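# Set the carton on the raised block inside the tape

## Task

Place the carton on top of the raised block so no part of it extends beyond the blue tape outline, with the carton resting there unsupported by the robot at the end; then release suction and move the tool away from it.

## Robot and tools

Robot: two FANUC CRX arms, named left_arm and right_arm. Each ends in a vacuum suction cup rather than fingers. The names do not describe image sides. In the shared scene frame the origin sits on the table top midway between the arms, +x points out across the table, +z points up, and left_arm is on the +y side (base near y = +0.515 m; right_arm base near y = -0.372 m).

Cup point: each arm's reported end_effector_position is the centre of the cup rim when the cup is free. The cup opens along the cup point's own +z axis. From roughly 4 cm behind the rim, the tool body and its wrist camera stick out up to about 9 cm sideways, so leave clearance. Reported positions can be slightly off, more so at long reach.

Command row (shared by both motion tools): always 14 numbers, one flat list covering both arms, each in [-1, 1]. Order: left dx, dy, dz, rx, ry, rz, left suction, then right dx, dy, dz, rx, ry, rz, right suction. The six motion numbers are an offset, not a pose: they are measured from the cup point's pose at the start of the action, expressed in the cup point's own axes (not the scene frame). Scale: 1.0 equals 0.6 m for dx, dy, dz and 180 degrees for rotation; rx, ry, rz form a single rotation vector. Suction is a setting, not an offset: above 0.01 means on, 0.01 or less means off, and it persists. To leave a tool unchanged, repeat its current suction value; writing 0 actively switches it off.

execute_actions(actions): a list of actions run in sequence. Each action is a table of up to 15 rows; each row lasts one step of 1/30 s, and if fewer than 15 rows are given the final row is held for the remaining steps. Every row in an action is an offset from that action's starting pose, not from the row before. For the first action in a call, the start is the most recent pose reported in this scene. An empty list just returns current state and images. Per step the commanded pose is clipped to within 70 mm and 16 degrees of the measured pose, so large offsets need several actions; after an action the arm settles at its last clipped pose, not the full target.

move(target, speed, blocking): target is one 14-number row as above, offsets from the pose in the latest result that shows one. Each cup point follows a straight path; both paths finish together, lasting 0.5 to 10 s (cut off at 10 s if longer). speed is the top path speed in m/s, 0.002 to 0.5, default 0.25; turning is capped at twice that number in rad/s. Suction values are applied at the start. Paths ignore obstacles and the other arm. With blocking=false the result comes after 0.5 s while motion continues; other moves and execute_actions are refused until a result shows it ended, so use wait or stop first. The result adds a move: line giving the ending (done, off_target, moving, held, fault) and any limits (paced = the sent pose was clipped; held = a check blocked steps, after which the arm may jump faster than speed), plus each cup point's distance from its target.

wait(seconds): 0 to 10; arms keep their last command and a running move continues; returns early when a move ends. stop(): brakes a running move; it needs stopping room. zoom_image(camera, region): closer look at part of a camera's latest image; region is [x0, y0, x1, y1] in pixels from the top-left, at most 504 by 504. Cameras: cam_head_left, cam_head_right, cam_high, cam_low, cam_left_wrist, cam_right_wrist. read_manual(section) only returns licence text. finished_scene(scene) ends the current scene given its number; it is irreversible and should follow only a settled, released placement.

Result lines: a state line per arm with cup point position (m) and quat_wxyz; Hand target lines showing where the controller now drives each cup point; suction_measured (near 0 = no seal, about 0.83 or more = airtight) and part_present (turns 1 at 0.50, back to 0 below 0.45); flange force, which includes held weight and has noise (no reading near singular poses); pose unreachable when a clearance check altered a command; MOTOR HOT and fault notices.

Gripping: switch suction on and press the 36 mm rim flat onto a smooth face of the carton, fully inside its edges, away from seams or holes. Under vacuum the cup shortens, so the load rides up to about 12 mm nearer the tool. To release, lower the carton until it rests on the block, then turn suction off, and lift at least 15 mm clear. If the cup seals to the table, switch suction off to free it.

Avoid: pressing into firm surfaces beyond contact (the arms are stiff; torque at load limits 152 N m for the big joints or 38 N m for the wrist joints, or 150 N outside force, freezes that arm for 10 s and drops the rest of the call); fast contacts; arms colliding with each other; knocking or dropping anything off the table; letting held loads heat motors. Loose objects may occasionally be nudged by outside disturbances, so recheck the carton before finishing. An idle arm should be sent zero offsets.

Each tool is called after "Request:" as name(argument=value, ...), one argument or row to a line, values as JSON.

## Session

Request:
execute_actions(
  actions=[],
)

Scene clock: 0.00 s.
left_arm: end_effector_position=(+0.5360, +0.4722, +0.3126) suction_measured=0.01 part_present=0 end_effector_quat_wxyz=(+0.000, -0.219, +0.976, -0.001) | right_arm: end_effector_position=(+0.4975, -0.3092, +0.3114) suction_measured=0.00 part_present=0 end_effector_quat_wxyz=(-0.002, +0.199, +0.980, +0.001)
Joint positions: left_arm=[ 0.265  0.131  0.193  0.001 -1.633  0.263] | right_arm=[ 0.266  0.133  0.195 -0.003 -1.635 -0.787]
Joint velocities: left_arm=[-0.     0.     0.    -0.     0.     0.001] | right_arm=[ 0.     0.001 -0.     0.001 -0.    -0.   ]
Flange force (N, the push that the arm receives, along the end effector's own x y z axes): no reading
Hand target (left_arm): +0.536, +0.472, +0.313; +0.000, -0.219, +0.976, -0.001
Hand target (right_arm): +0.497, -0.309, +0.311; -0.002, +0.199, +0.980, +0.001
camera_calibration (this result's frames):
cam_left_wrist: T_world_to_cam=[[0.471127, -0.881634, -0.0275886, 0.184435], [-0.786491, -0.434034, 0.43937, 0.515763], [-0.399338, -0.185301, -0.897883, 0.661699], [0, 0, 0, 1]] pos_world=[0.582992, 0.509077, 0.372606]
cam_right_wrist: T_world_to_cam=[[-0.39395, -0.918122, -0.0430703, -0.0611069], [-0.836986, 0.338984, 0.429585, 0.409183], [-0.379812, 0.205285, -0.901999, 0.616307], [0, 0, 0, 1]] pos_world=[0.552488, -0.321328, 0.377497]

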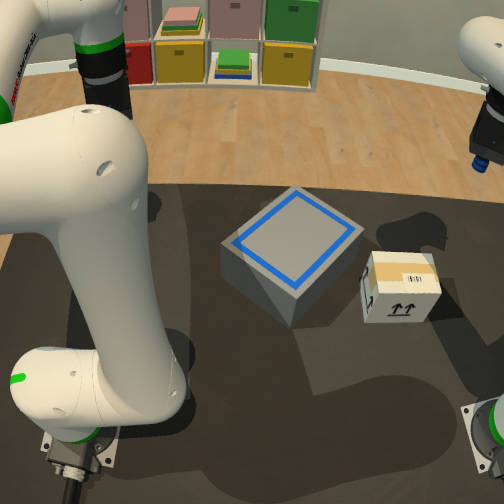

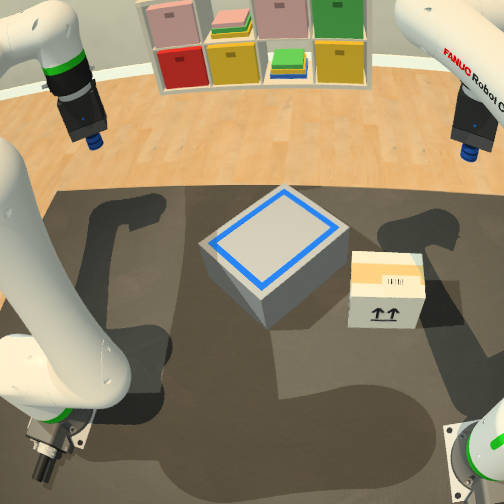

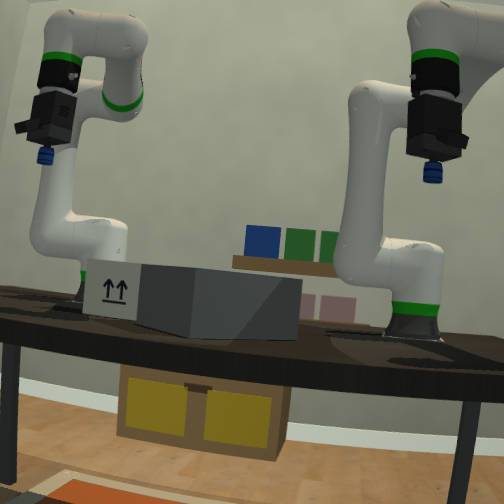

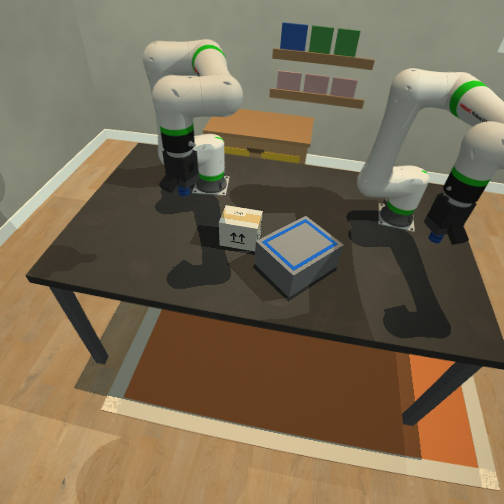

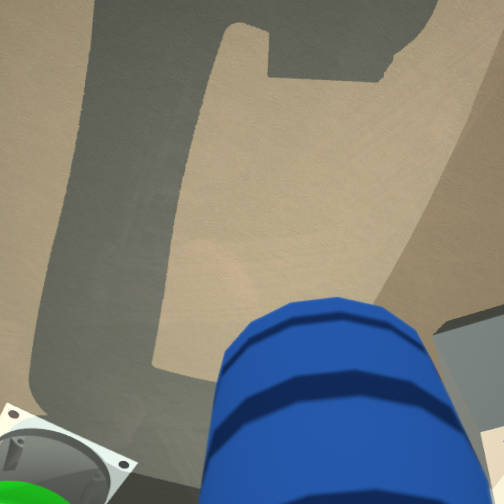

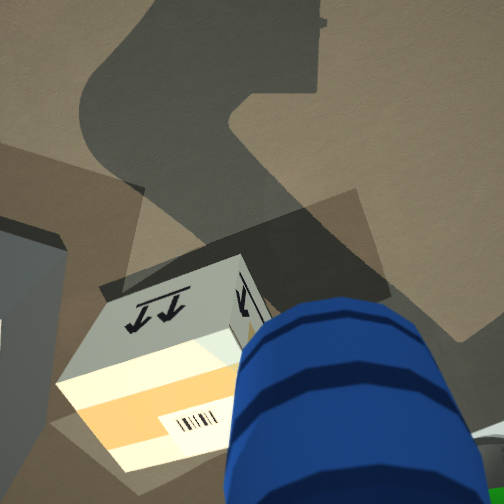

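Request:
zoom_image(
  camera="cam_head_right",
  region=[180, 170, 460, 340],
)

Request:
zoom_image(
  camera="cam_high",
  region=[70, 240, 320, 350],
)

Region (180, 170, 460, 340) of cam_head_right's 504x504 image, scaled by 1.800, with more detail than that image has; it fills the top 306 rows of this view, and the rest is white.

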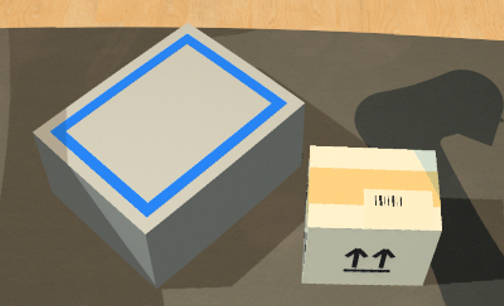

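Region (70, 240, 320, 350) of cam_high's 504x504 image, scaled by 2.016, with more detail than that image has; it fills the top 222 rows of this view, and the rest is white.

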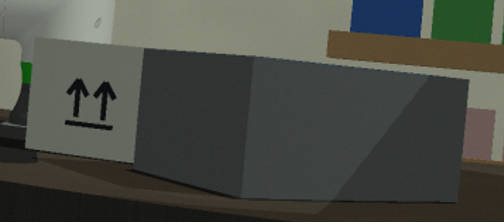

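Request:
move(
  target=[0,0,0,0,0,0,0,0.366,0.089,0.252,0,0,0,0],
  speed=0.3,
)

Scene clock: 62.17 s.
left_arm: end_effector_position=(+0.5360, +0.4722, +0.3126) suction_measured=0.01 part_present=0 end_effector_quat_wxyz=(+0.000, -0.219, +0.976, -0.001) | right_arm: end_effector_position=(+0.3156, -0.1749, +0.1605) suction_measured=0.00 part_present=0 end_effector_quat_wxyz=(-0.002, +0.199, +0.980, -0.000)
Joint positions: left_arm=[ 0.265  0.131  0.193  0.001 -1.633  0.263] | right_arm=[ 0.795 -0.156 -0.446 -0.003 -1.283 -1.317]
Joint velocities: left_arm=[ 0.     0.001  0.     0.     0.001 -0.001] | right_arm=[ 0.002 -0.001 -0.002  0.001  0.001 -0.001]
Flange force (N, the push that the arm receives, along the end effector's own x y z axes): left_arm=[-0.1 1.2 6.2] | right_arm=[4.6 -1.2 3.9]
Hand target (left_arm): +0.536, +0.472, +0.313; +0.000, -0.219, +0.976, -0.001
Hand target (right_arm): +0.316, -0.175, +0.160; -0.002, +0.199, +0.980, -0.000
Off the commanded pose (left_arm): 0.000 m, 0 deg.
Off the commanded pose (right_arm): 0.001 m, 0 deg.
move: done
camera_calibration (this result's frames):
cam_left_wrist: T_world_to_cam=[[0.471127, -0.881634, -0.0275885, 0.184435], [-0.786491, -0.434034, 0.43937, 0.515763], [-0.399338, -0.185301, -0.897882, 0.661699], [0, 0, 0, 1]] pos_world=[0.582992, 0.509077, 0.372606]
cam_right_wrist: T_world_to_cam=[[-0.39499, -0.917767, -0.0410818, -0.0158421], [-0.836392, 0.340749, 0.429346, 0.276368], [-0.380041, 0.203948, -0.902205, 0.383352], [0, 0, 0, 1]] pos_world=[0.370584, -0.186895, 0.226554]

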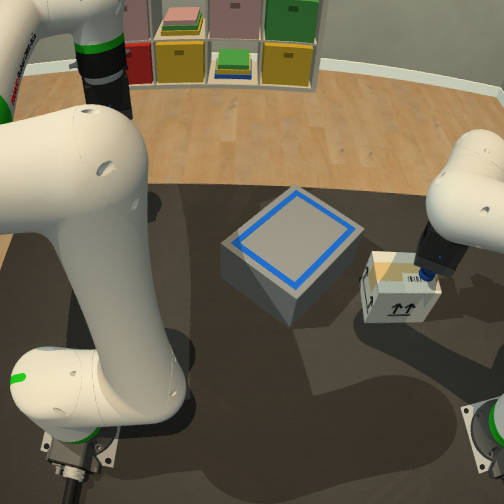

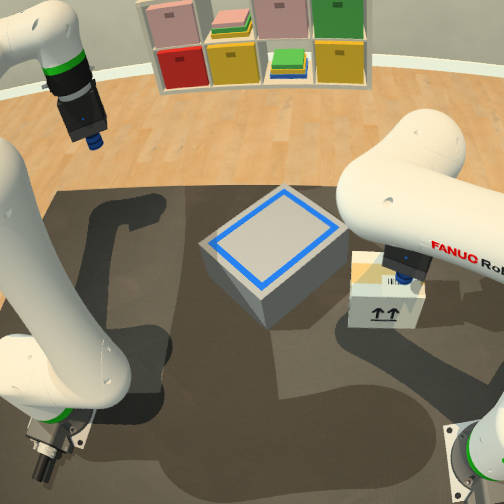

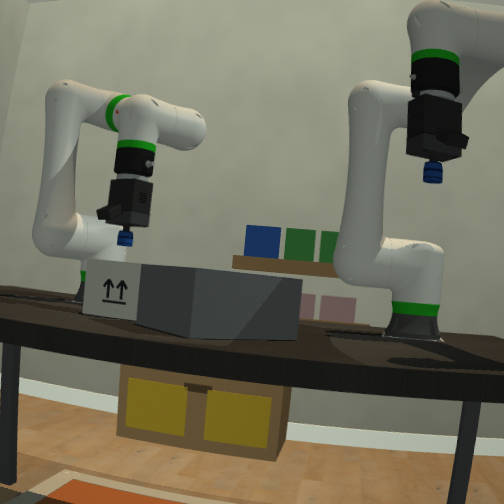

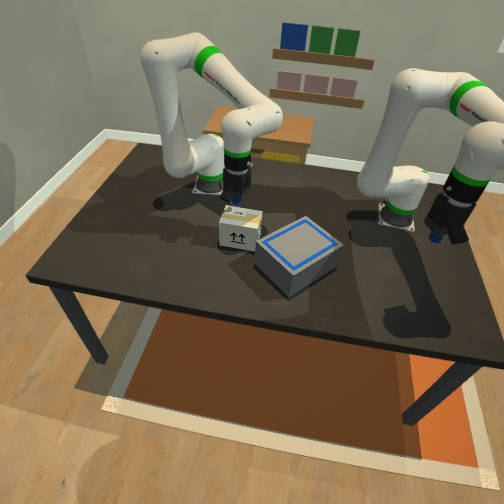

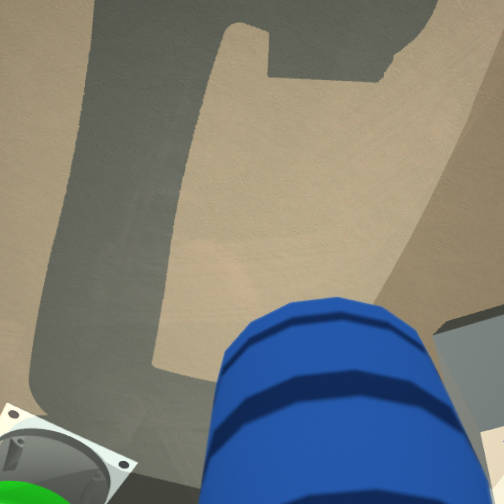

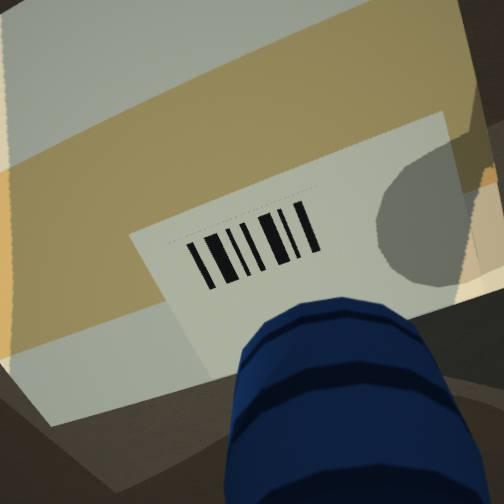

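Request:
move(
  target=[0,0,0,0,0,0,0,-0.002,-0.004,0.05,0,0,0,0],
  speed=0.1,
)

Request:
move(
  target=[0,0,0,0,0,0,0,0,0,0.03,0,0,0,1],
  speed=0.02,
)

Scene clock: 76.30 s.
left_arm: end_effector_position=(+0.5360, +0.4722, +0.3126) suction_measured=0.01 part_present=0 end_effector_quat_wxyz=(+0.000, -0.219, +0.976, -0.001) | right_arm: end_effector_position=(+0.3158, -0.1776, +0.1305) suction_measured=0.00 part_present=0 end_effector_quat_wxyz=(-0.002, +0.200, +0.980, -0.000)
Joint positions: left_arm=[ 0.265  0.131  0.193  0.001 -1.633  0.263] | right_arm=[ 0.79  -0.133 -0.5   -0.003 -1.205 -1.312]
Joint velocities: left_arm=[ 0.    -0.     0.     0.    -0.001  0.   ] | right_arm=[-0.    -0.    -0.     0.001  0.001  0.   ]
Flange force (N, the push that the arm receives, along the end effector's own x y z axes): left_arm=[-0.7 0.3 5.6] | right_arm=[5.5 -2.0 1.8]
Hand target (left_arm): +0.536, +0.472, +0.313; +0.000, -0.219, +0.976, -0.001
Hand target (right_arm): +0.316, -0.178, +0.130; -0.002, +0.200, +0.980, -0.000
Off the commanded pose (left_arm): 0.000 m, 0 deg.
Off the commanded pose (right_arm): 0.000 m, 0 deg.
move: done
camera_calibration (this result's frames):
cam_left_wrist: T_world_to_cam=[[0.471127, -0.881634, -0.0275885, 0.184435], [-0.786491, -0.434034, 0.43937, 0.515763], [-0.399337, -0.185301, -0.897883, 0.661699], [0, 0, 0, 1]] pos_world=[0.582992, 0.509077, 0.372606]
cam_right_wrist: T_world_to_cam=[[-0.395157, -0.917695, -0.041073, -0.0194076], [-0.836388, 0.340936, 0.429205, 0.29039], [-0.379876, 0.203956, -0.902273, 0.356891], [0, 0, 0, 1]] pos_world=[0.370784, -0.189605, 0.196579]

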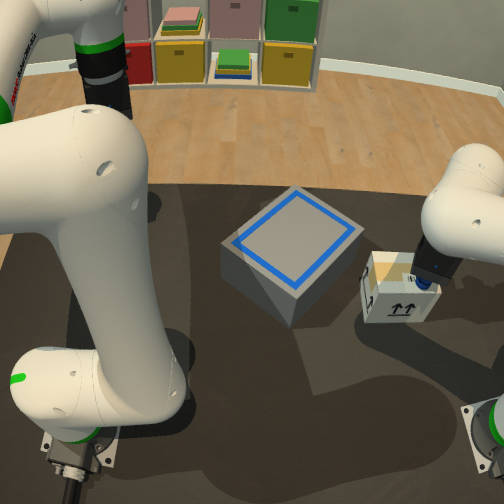

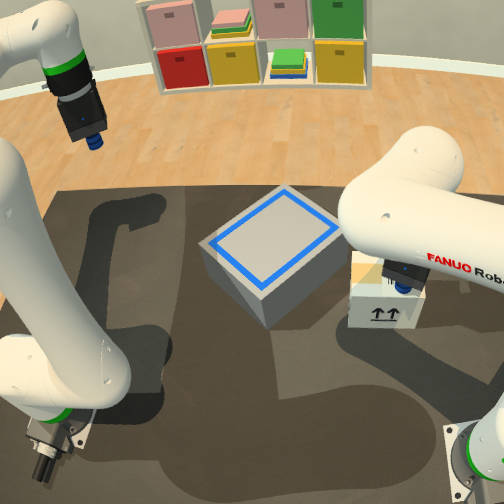

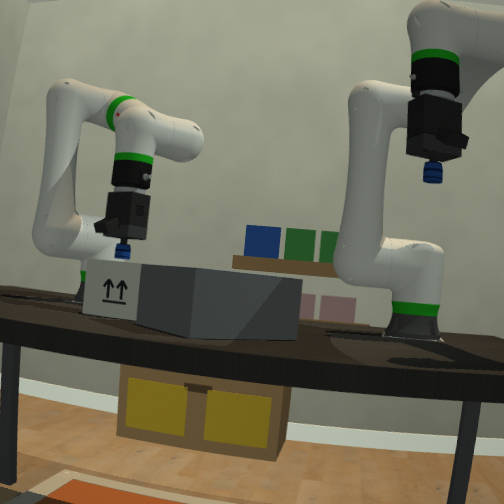

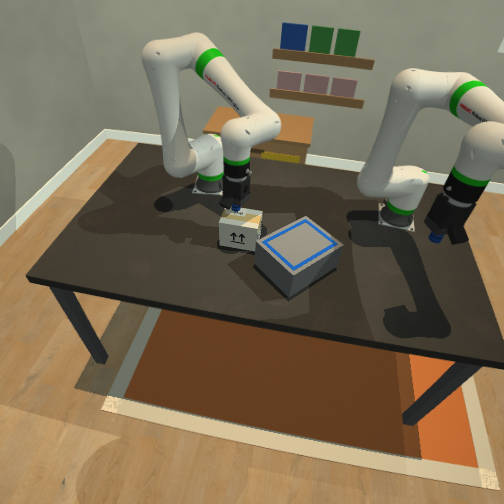

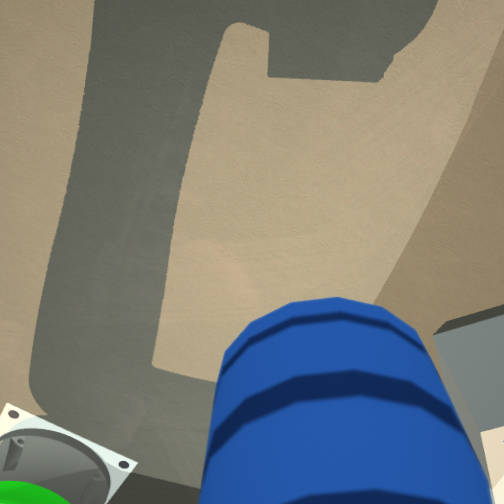

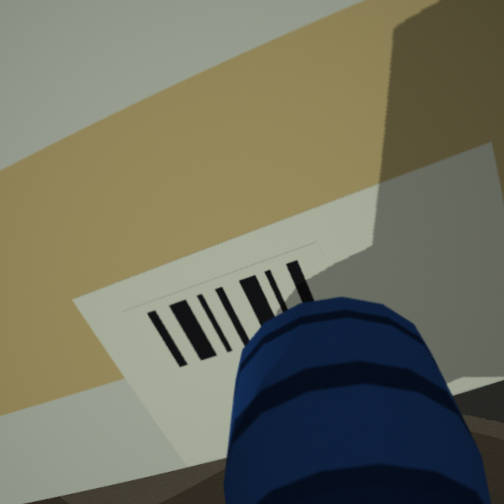

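Scene clock: 77.43 s.
left_arm: end_effector_position=(+0.5360, +0.4722, +0.3126) suction_measured=0.01 part_present=0 end_effector_quat_wxyz=(+0.000, -0.219, +0.976, -0.001) | right_arm: end_effector_position=(+0.3158, -0.1776, +0.1125) suction_measured=0.94 part_present=1 end_effector_quat_wxyz=(-0.002, +0.200, +0.980, -0.000)
Joint positions: left_arm=[ 0.265  0.131  0.193  0.001 -1.633  0.263] | right_arm=[ 0.79  -0.113 -0.529 -0.003 -1.158 -1.312]
Joint velocities: left_arm=[0.001 0.    0.    0.    0.001 0.   ] | right_arm=[-0.    -0.    -0.002 -0.     0.001  0.001]
Flange force (N, the push that the arm receives, along the end effector's own x y z axes): left_arm=[0.1 1.4 6.4] | right_arm=[7.5 -9.2 4.2]
Hand target (left_arm): +0.536, +0.472, +0.313; +0.000, -0.219, +0.976, -0.001
Hand target (right_arm): +0.316, -0.178, +0.112; -0.002, +0.200, +0.980, -0.000
Off the commanded pose (left_arm): 0.000 m, 0 deg.
Off the commanded pose (right_arm): 0.000 m, 0 deg.
move: done
camera_calibration (this result's frames):
cam_left_wrist: T_world_to_cam=[[0.471127, -0.881634, -0.0275885, 0.184435], [-0.786491, -0.434034, 0.43937, 0.515763], [-0.399338, -0.185301, -0.897883, 0.661699], [0, 0, 0, 1]] pos_world=[0.582992, 0.509077, 0.372606]
cam_right_wrist: T_world_to_cam=[[-0.395288, -0.917639, -0.0410686, -0.0201064], [-0.83636, 0.341069, 0.429155, 0.29815], [-0.379802, 0.203988, -0.902297, 0.340656], [0, 0, 0, 1]] pos_world=[0.370795, -0.18963, 0.178595]

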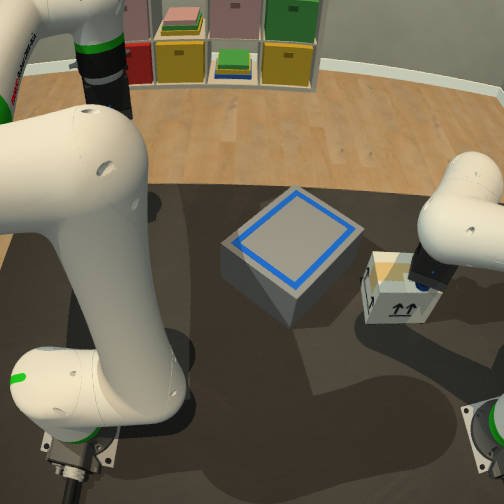

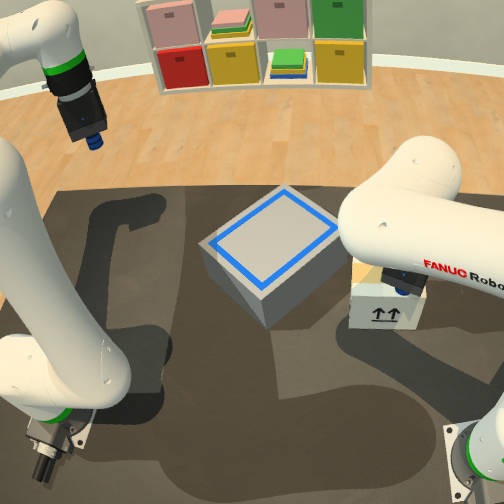

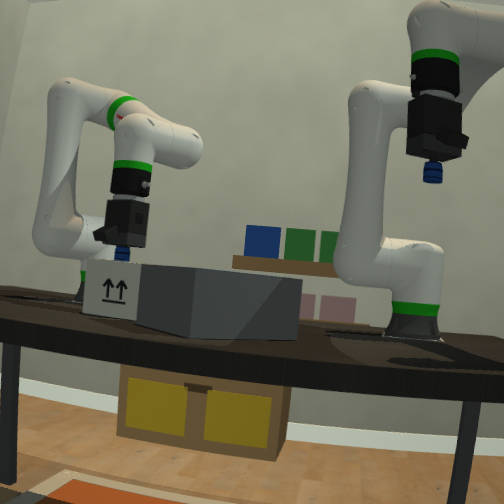

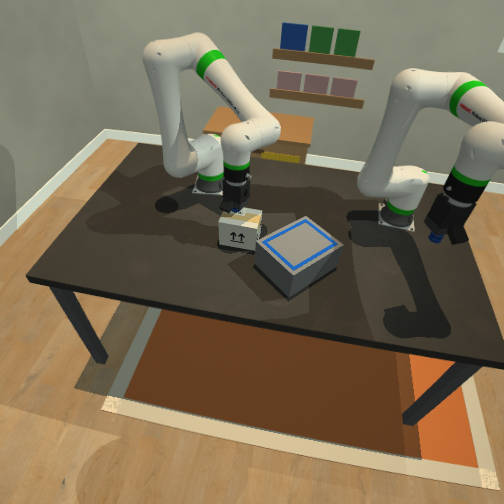

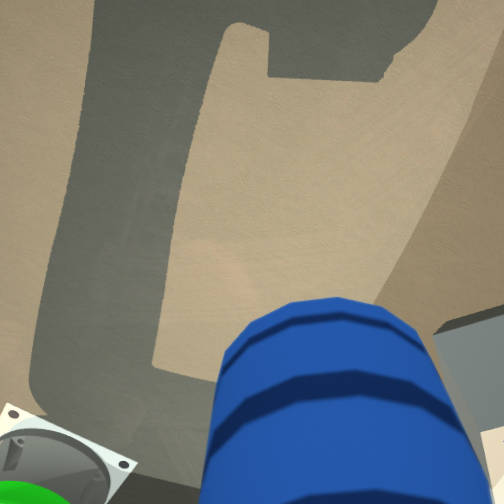

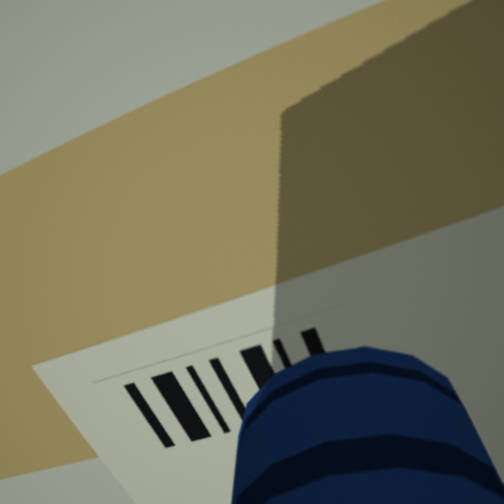

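Request:
move(
  target=[0,0,0,0,0,0,0,0,0,-0.265,0,0,0,1],
  speed=0.18,
)

Scene clock: 85.23 s.
left_arm: end_effector_position=(+0.5360, +0.4722, +0.3126) suction_measured=0.01 part_present=0 end_effector_quat_wxyz=(+0.000, -0.219, +0.976, -0.001) | right_arm: end_effector_position=(+0.3159, -0.1776, +0.2716) suction_measured=0.94 part_present=1 end_effector_quat_wxyz=(-0.002, +0.199, +0.980, -0.000)
Joint positions: left_arm=[ 0.265  0.131  0.193  0.001 -1.633  0.263] | right_arm=[ 0.79  -0.204 -0.224 -0.002 -1.553 -1.311]
Joint velocities: left_arm=[-0.001 -0.     0.    -0.001 -0.    -0.   ] | right_arm=[-0.     0.001  0.002 -0.006 -0.001 -0.   ]
Flange force (N, the push that the arm receives, along the end effector's own x y z axes): left_arm=[-0.1 0.9 5.6] | right_arm=[7.4 -0.5 11.8]
Hand target (left_arm): +0.536, +0.472, +0.313; +0.000, -0.219, +0.976, -0.001
Hand target (right_arm): +0.316, -0.177, +0.272; -0.002, +0.199, +0.980, -0.000
Off the commanded pose (left_arm): 0.000 m, 0 deg.
Off the commanded pose (right_arm): 0.001 m, 0 deg.
move: done
camera_calibration (this result's frames):
cam_left_wrist: T_world_to_cam=[[0.471127, -0.881634, -0.0275885, 0.184435], [-0.786491, -0.434034, 0.43937, 0.515763], [-0.399337, -0.185301, -0.897883, 0.661699], [0, 0, 0, 1]] pos_world=[0.582992, 0.509077, 0.372606]
cam_right_wrist: T_world_to_cam=[[-0.394119, -0.918141, -0.0410689, -0.0140358], [-0.836921, 0.340072, 0.428852, 0.230024], [-0.37978, 0.20339, -0.902441, 0.484223], [0, 0, 0, 1]] pos_world=[0.370879, -0.189598, 0.33776]

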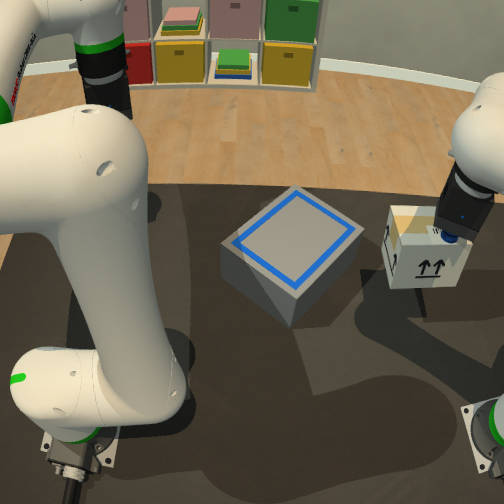

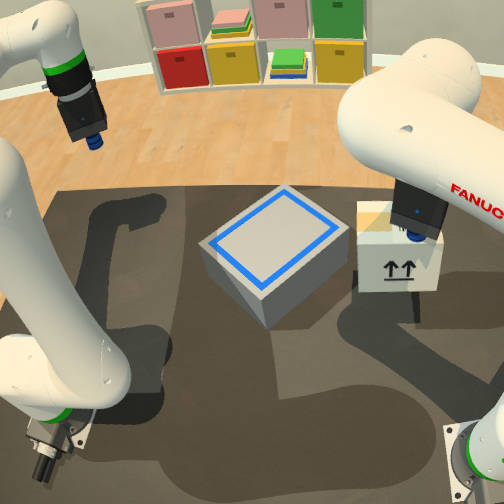

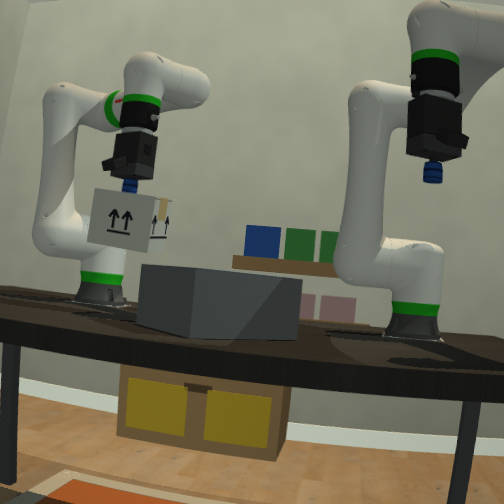

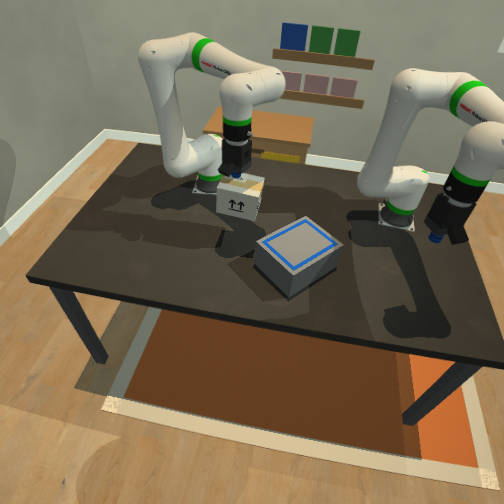

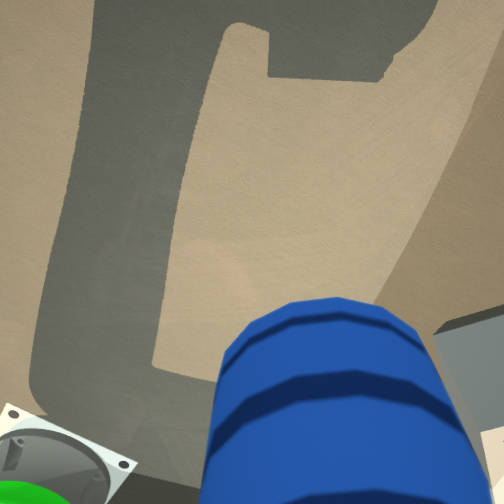

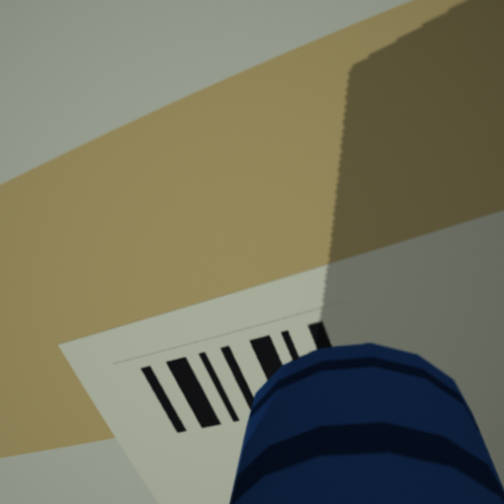

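Request:
move(
  target=[0,0,0,0,0,0,0,-0.042,0.421,-0.01,0,0,-0.269,1],
  speed=0.15,
)

Request:
move(
  target=[0,0,0,0,0,0,0,0,0,0.05,0,0,0,1],
  speed=0.06,
)

Request:
zoom_image(
  camera="cam_high",
  region=[120, 170, 330, 350],
)

Request:
zoom_image(
  camera="cam_low",
  region=[230, 160, 370, 310],
)

Request:
zoom_image(
  camera="cam_head_left",
  region=[190, 130, 400, 340],
)

Scene clock: 104.73 s.
left_arm: end_effector_position=(+0.5360, +0.4722, +0.3126) suction_measured=0.01 part_present=0 end_effector_quat_wxyz=(+0.000, -0.219, +0.976, -0.001) | right_arm: end_effector_position=(+0.4375, +0.0451, +0.2772) suction_measured=0.94 part_present=1 end_effector_quat_wxyz=(-0.001, -0.220, +0.975, -0.000)
Joint positions: left_arm=[ 0.265  0.131  0.193  0.001 -1.633  0.263] | right_arm=[ 0.859  0.402  0.451 -0.002 -1.622 -0.535]
Joint velocities: left_arm=[-0.    -0.002 -0.     0.    -0.    -0.001] | right_arm=[-0.     0.003  0.003  0.001 -0.001  0.   ]
Flange force (N, the push that the arm receives, along the end effector's own x y z axes): left_arm=[-0.4 0.9 6.4] | right_arm=[13.2 -1.8 12.4]
Hand target (left_arm): +0.536, +0.472, +0.313; +0.000, -0.219, +0.976, -0.001
Hand target (right_arm): +0.437, +0.045, +0.277; -0.002, -0.220, +0.975, +0.000
Off the commanded pose (left_arm): 0.000 m, 0 deg.
Off the commanded pose (right_arm): 0.000 m, 0 deg.
move: done
camera_calibration (this result's frames):
cam_left_wrist: T_world_to_cam=[[0.471127, -0.881634, -0.0275887, 0.184435], [-0.786491, -0.434034, 0.43937, 0.515763], [-0.399338, -0.185301, -0.897882, 0.661699], [0, 0, 0, 1]] pos_world=[0.582992, 0.509077, 0.372606]
cam_right_wrist: T_world_to_cam=[[0.425441, -0.903969, -0.0428943, -0.120073], [-0.809458, -0.4013, 0.428646, 0.27509], [-0.404696, -0.147642, -0.902454, 0.516882], [0, 0, 0, 1]] pos_world=[0.482937, 0.0781644, 0.343395]

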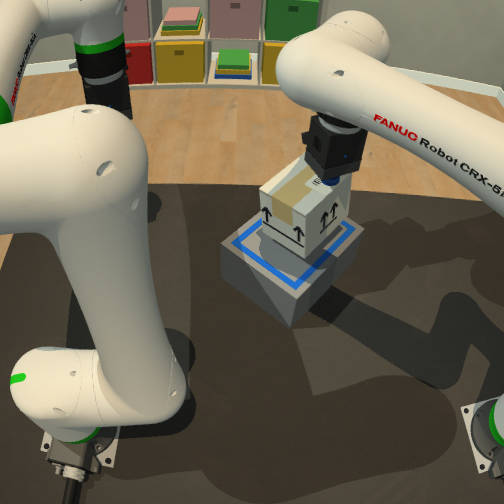

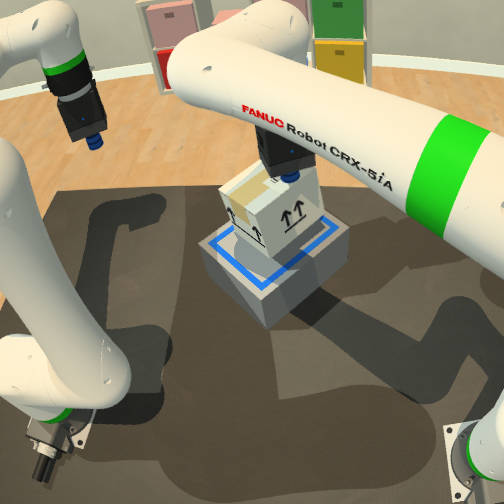

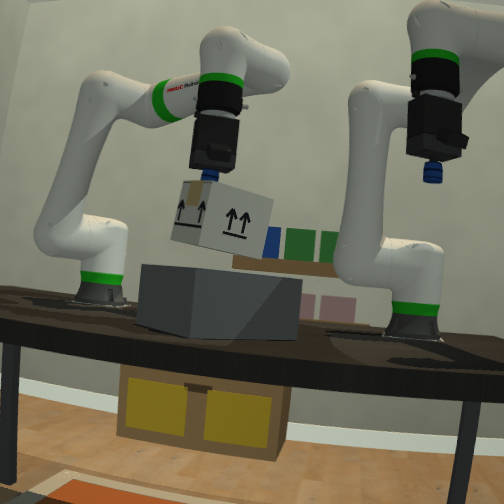

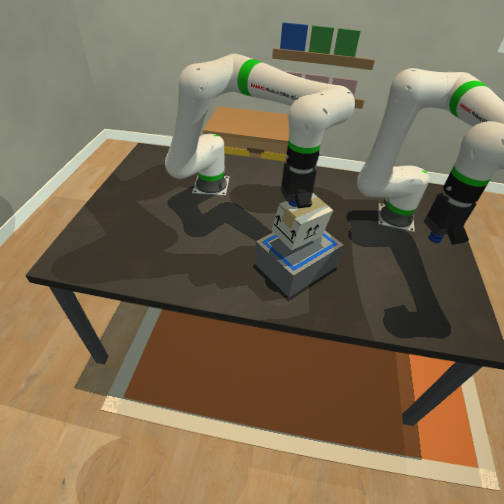

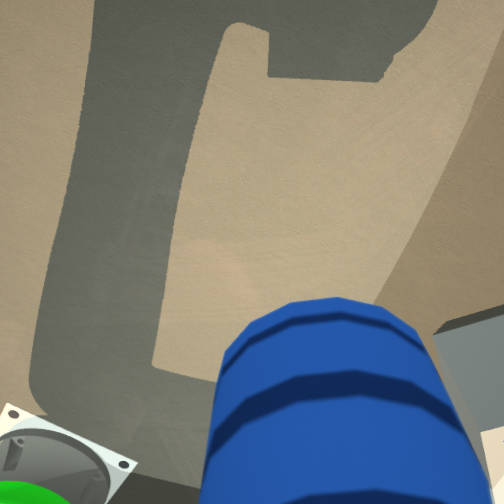

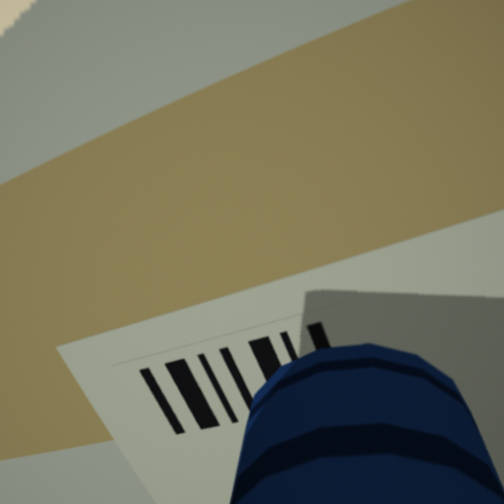

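Scene clock: 105.53 s.
left_arm: end_effector_position=(+0.5360, +0.4722, +0.3126) suction_measured=0.01 part_present=0 end_effector_quat_wxyz=(+0.000, -0.219, +0.976, -0.001) | right_arm: end_effector_position=(+0.4375, +0.0451, +0.2473) suction_measured=0.94 part_present=1 end_effector_quat_wxyz=(-0.001, -0.220, +0.975, -0.000)
Joint positions: left_arm=[ 0.265  0.131  0.193  0.001 -1.633  0.263] | right_arm=[ 0.859  0.401  0.38  -0.002 -1.552 -0.535]
Joint velocities: left_arm=[-0.     0.001 -0.     0.    -0.     0.001] | right_arm=[-0.    -0.    -0.    -0.     0.001 -0.   ]
Flange force (N, the push that the arm receives, along the end effector's own x y z axes): left_arm=[-1.1 1.0 5.8] | right_arm=[8.6 -0.6 10.5]
Hand target (left_arm): +0.536, +0.472, +0.313; +0.000, -0.219, +0.976, -0.001
Hand target (right_arm): +0.437, +0.045, +0.247; -0.001, -0.220, +0.975, -0.000
Off the commanded pose (left_arm): 0.000 m, 0 deg.
Off the commanded pose (right_arm): 0.000 m, 0 deg.
move: done
camera_calibration (this result's frames):
cam_left_wrist: T_world_to_cam=[[0.471128, -0.881634, -0.0275885, 0.184435], [-0.786491, -0.434034, 0.43937, 0.515763], [-0.399337, -0.185301, -0.897883, 0.661699], [0, 0, 0, 1]] pos_world=[0.582992, 0.509077, 0.372606]
cam_right_wrist: T_world_to_cam=[[0.425299, -0.90403, -0.0430263, -0.12128], [-0.809535, -0.401241, 0.428554, 0.287957], [-0.404689, -0.147432, -0.902491, 0.489896], [0, 0, 0, 1]] pos_world=[0.482947, 0.078126, 0.313503]

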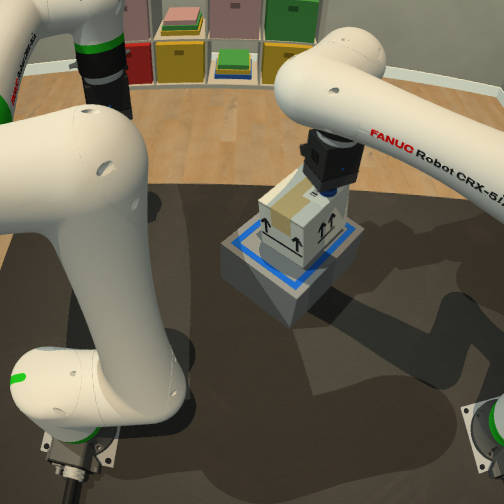

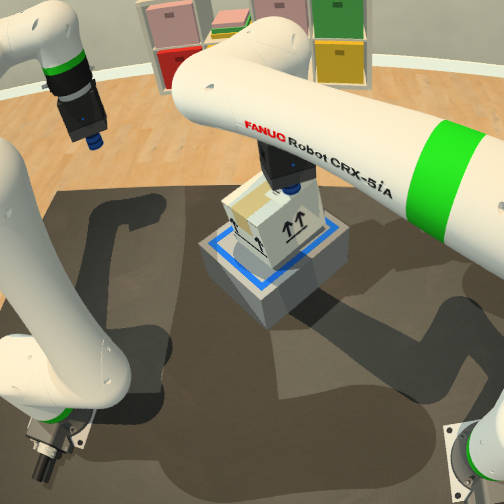

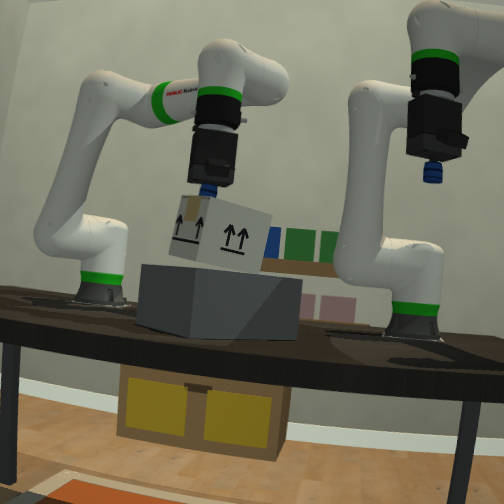

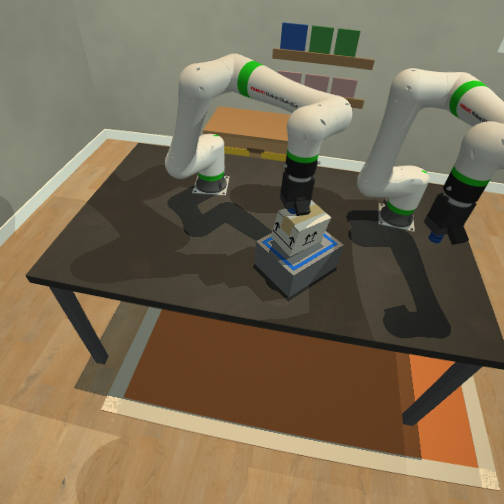

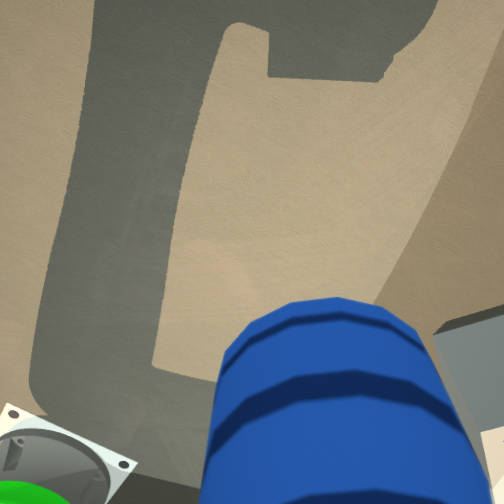

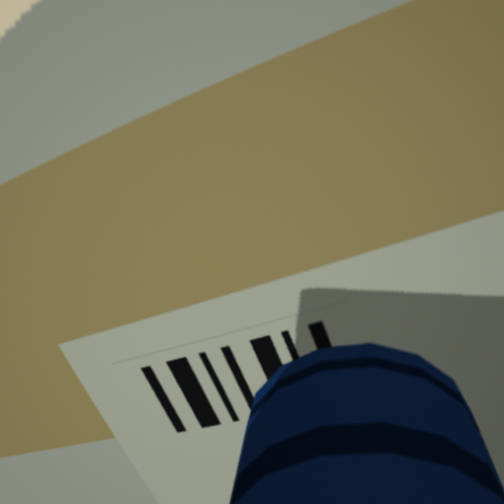

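Region (120, 170, 330, 350) of cam_high's 504x504 image, scaled by 2.400, with more detail than that image has; it fills the top 432 rows of this view, and the rest is white.

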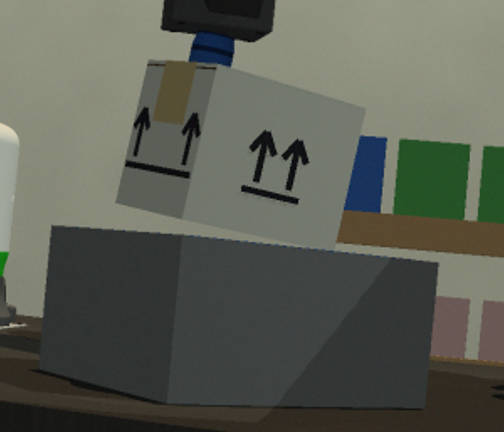

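Region (230, 160, 370, 310) of cam_low's 504x504 image, scaled by 3.360, with more detail than that image has; it fills the left 470 columns of this view, and the rest is white.

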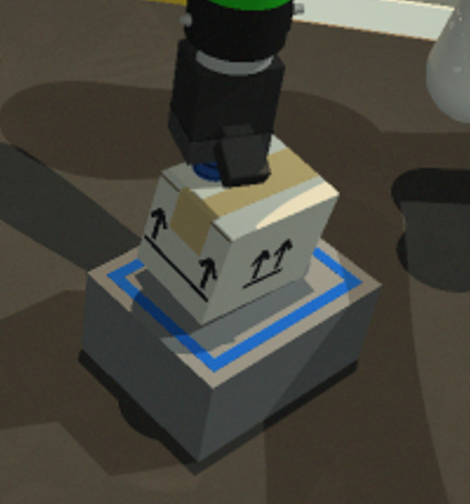

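Region (190, 130, 400, 340) of cam_head_left's 504x504 image, scaled by 2.400, with more detail than that image has.

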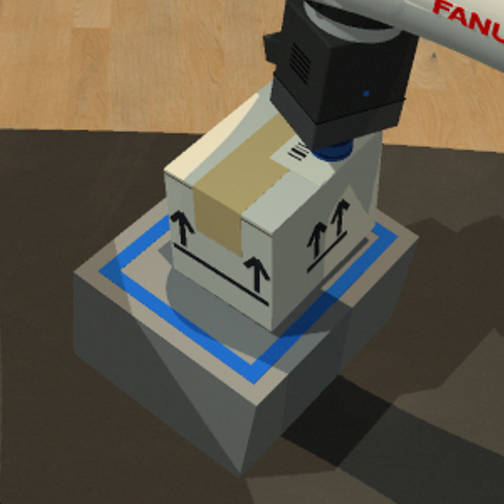

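Request:
move(
  target=[0,0,0,0,0,0,0,0,0,0.022,0,0,0,1],
  speed=0.012,
)

Request:
zoom_image(
  camera="cam_high",
  region=[120, 170, 330, 350],
)

Scene clock: 118.30 s.
left_arm: end_effector_position=(+0.5360, +0.4722, +0.3126) suction_measured=0.01 part_present=0 end_effector_quat_wxyz=(+0.000, -0.219, +0.976, -0.001) | right_arm: end_effector_position=(+0.4375, +0.0450, +0.2342) suction_measured=0.94 part_present=1 end_effector_quat_wxyz=(-0.001, -0.220, +0.975, -0.000)
Joint positions: left_arm=[ 0.265  0.131  0.193  0.001 -1.633  0.263] | right_arm=[ 0.859  0.402  0.351 -0.002 -1.522 -0.535]
Joint velocities: left_arm=[-0.     0.    -0.     0.001  0.002 -0.001] | right_arm=[ 0.     0.001 -0.001  0.001  0.001 -0.   ]
Flange force (N, the push that the arm receives, along the end effector's own x y z axes): left_arm=[-0.5 0.1 5.5] | right_arm=[4.7 -0.2 4.6]
Hand target (left_arm): +0.536, +0.472, +0.313; +0.000, -0.219, +0.976, -0.001
Hand target (right_arm): +0.437, +0.045, +0.234; -0.001, -0.220, +0.975, -0.000
Off the commanded pose (left_arm): 0.000 m, 0 deg.
Off the commanded pose (right_arm): 0.000 m, 0 deg.
move: done
camera_calibration (this result's frames):
cam_left_wrist: T_world_to_cam=[[0.471127, -0.881634, -0.0275886, 0.184435], [-0.786491, -0.434034, 0.43937, 0.515763], [-0.399338, -0.185301, -0.897882, 0.661699], [0, 0, 0, 1]] pos_world=[0.582992, 0.509077, 0.372606]
cam_right_wrist: T_world_to_cam=[[0.425179, -0.904089, -0.0429529, -0.121849], [-0.809616, -0.401109, 0.428524, 0.29366], [-0.404653, -0.147424, -0.902509, 0.478001], [0, 0, 0, 1]] pos_world=[0.482984, 0.078096, 0.300326]

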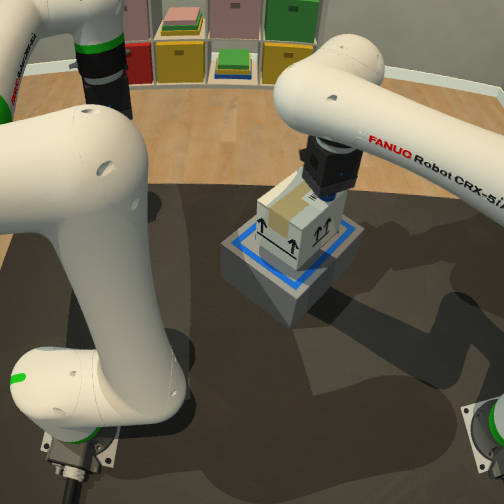

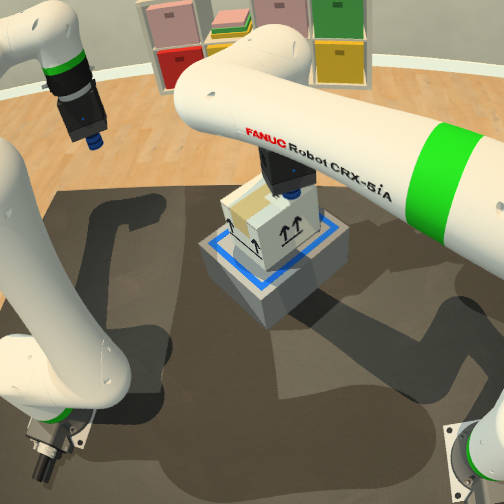

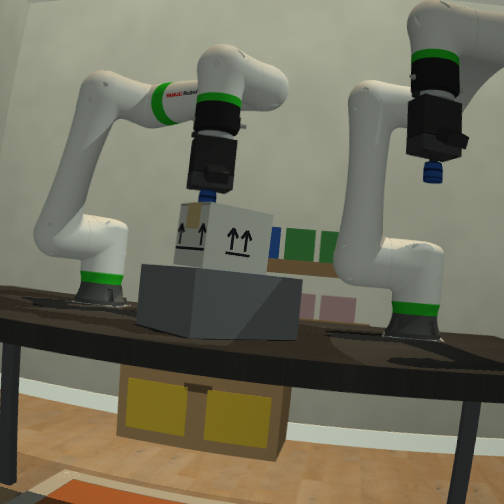

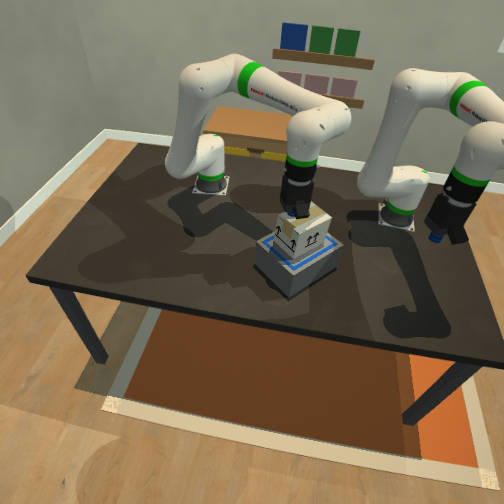

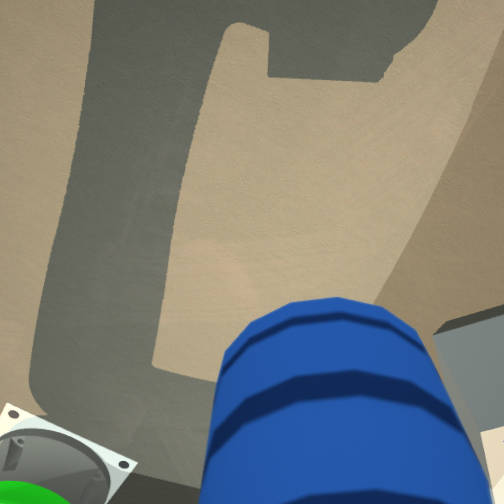

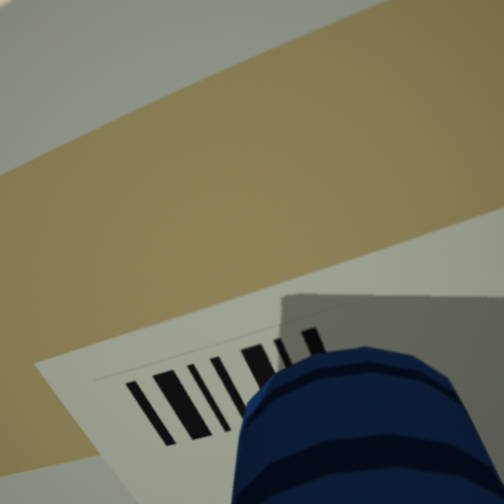

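Region (120, 170, 330, 350) of cam_high's 504x504 image, scaled by 2.400, with more detail than that image has; it fills the top 432 rows of this view, and the rest is white.

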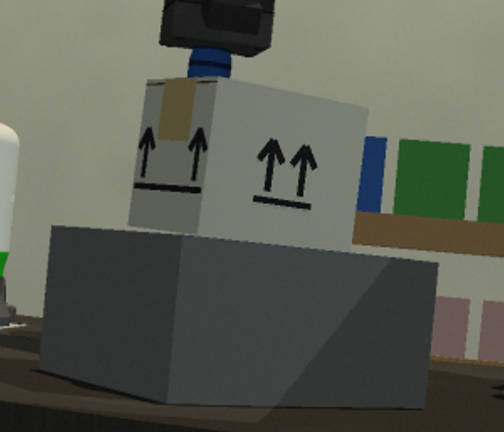

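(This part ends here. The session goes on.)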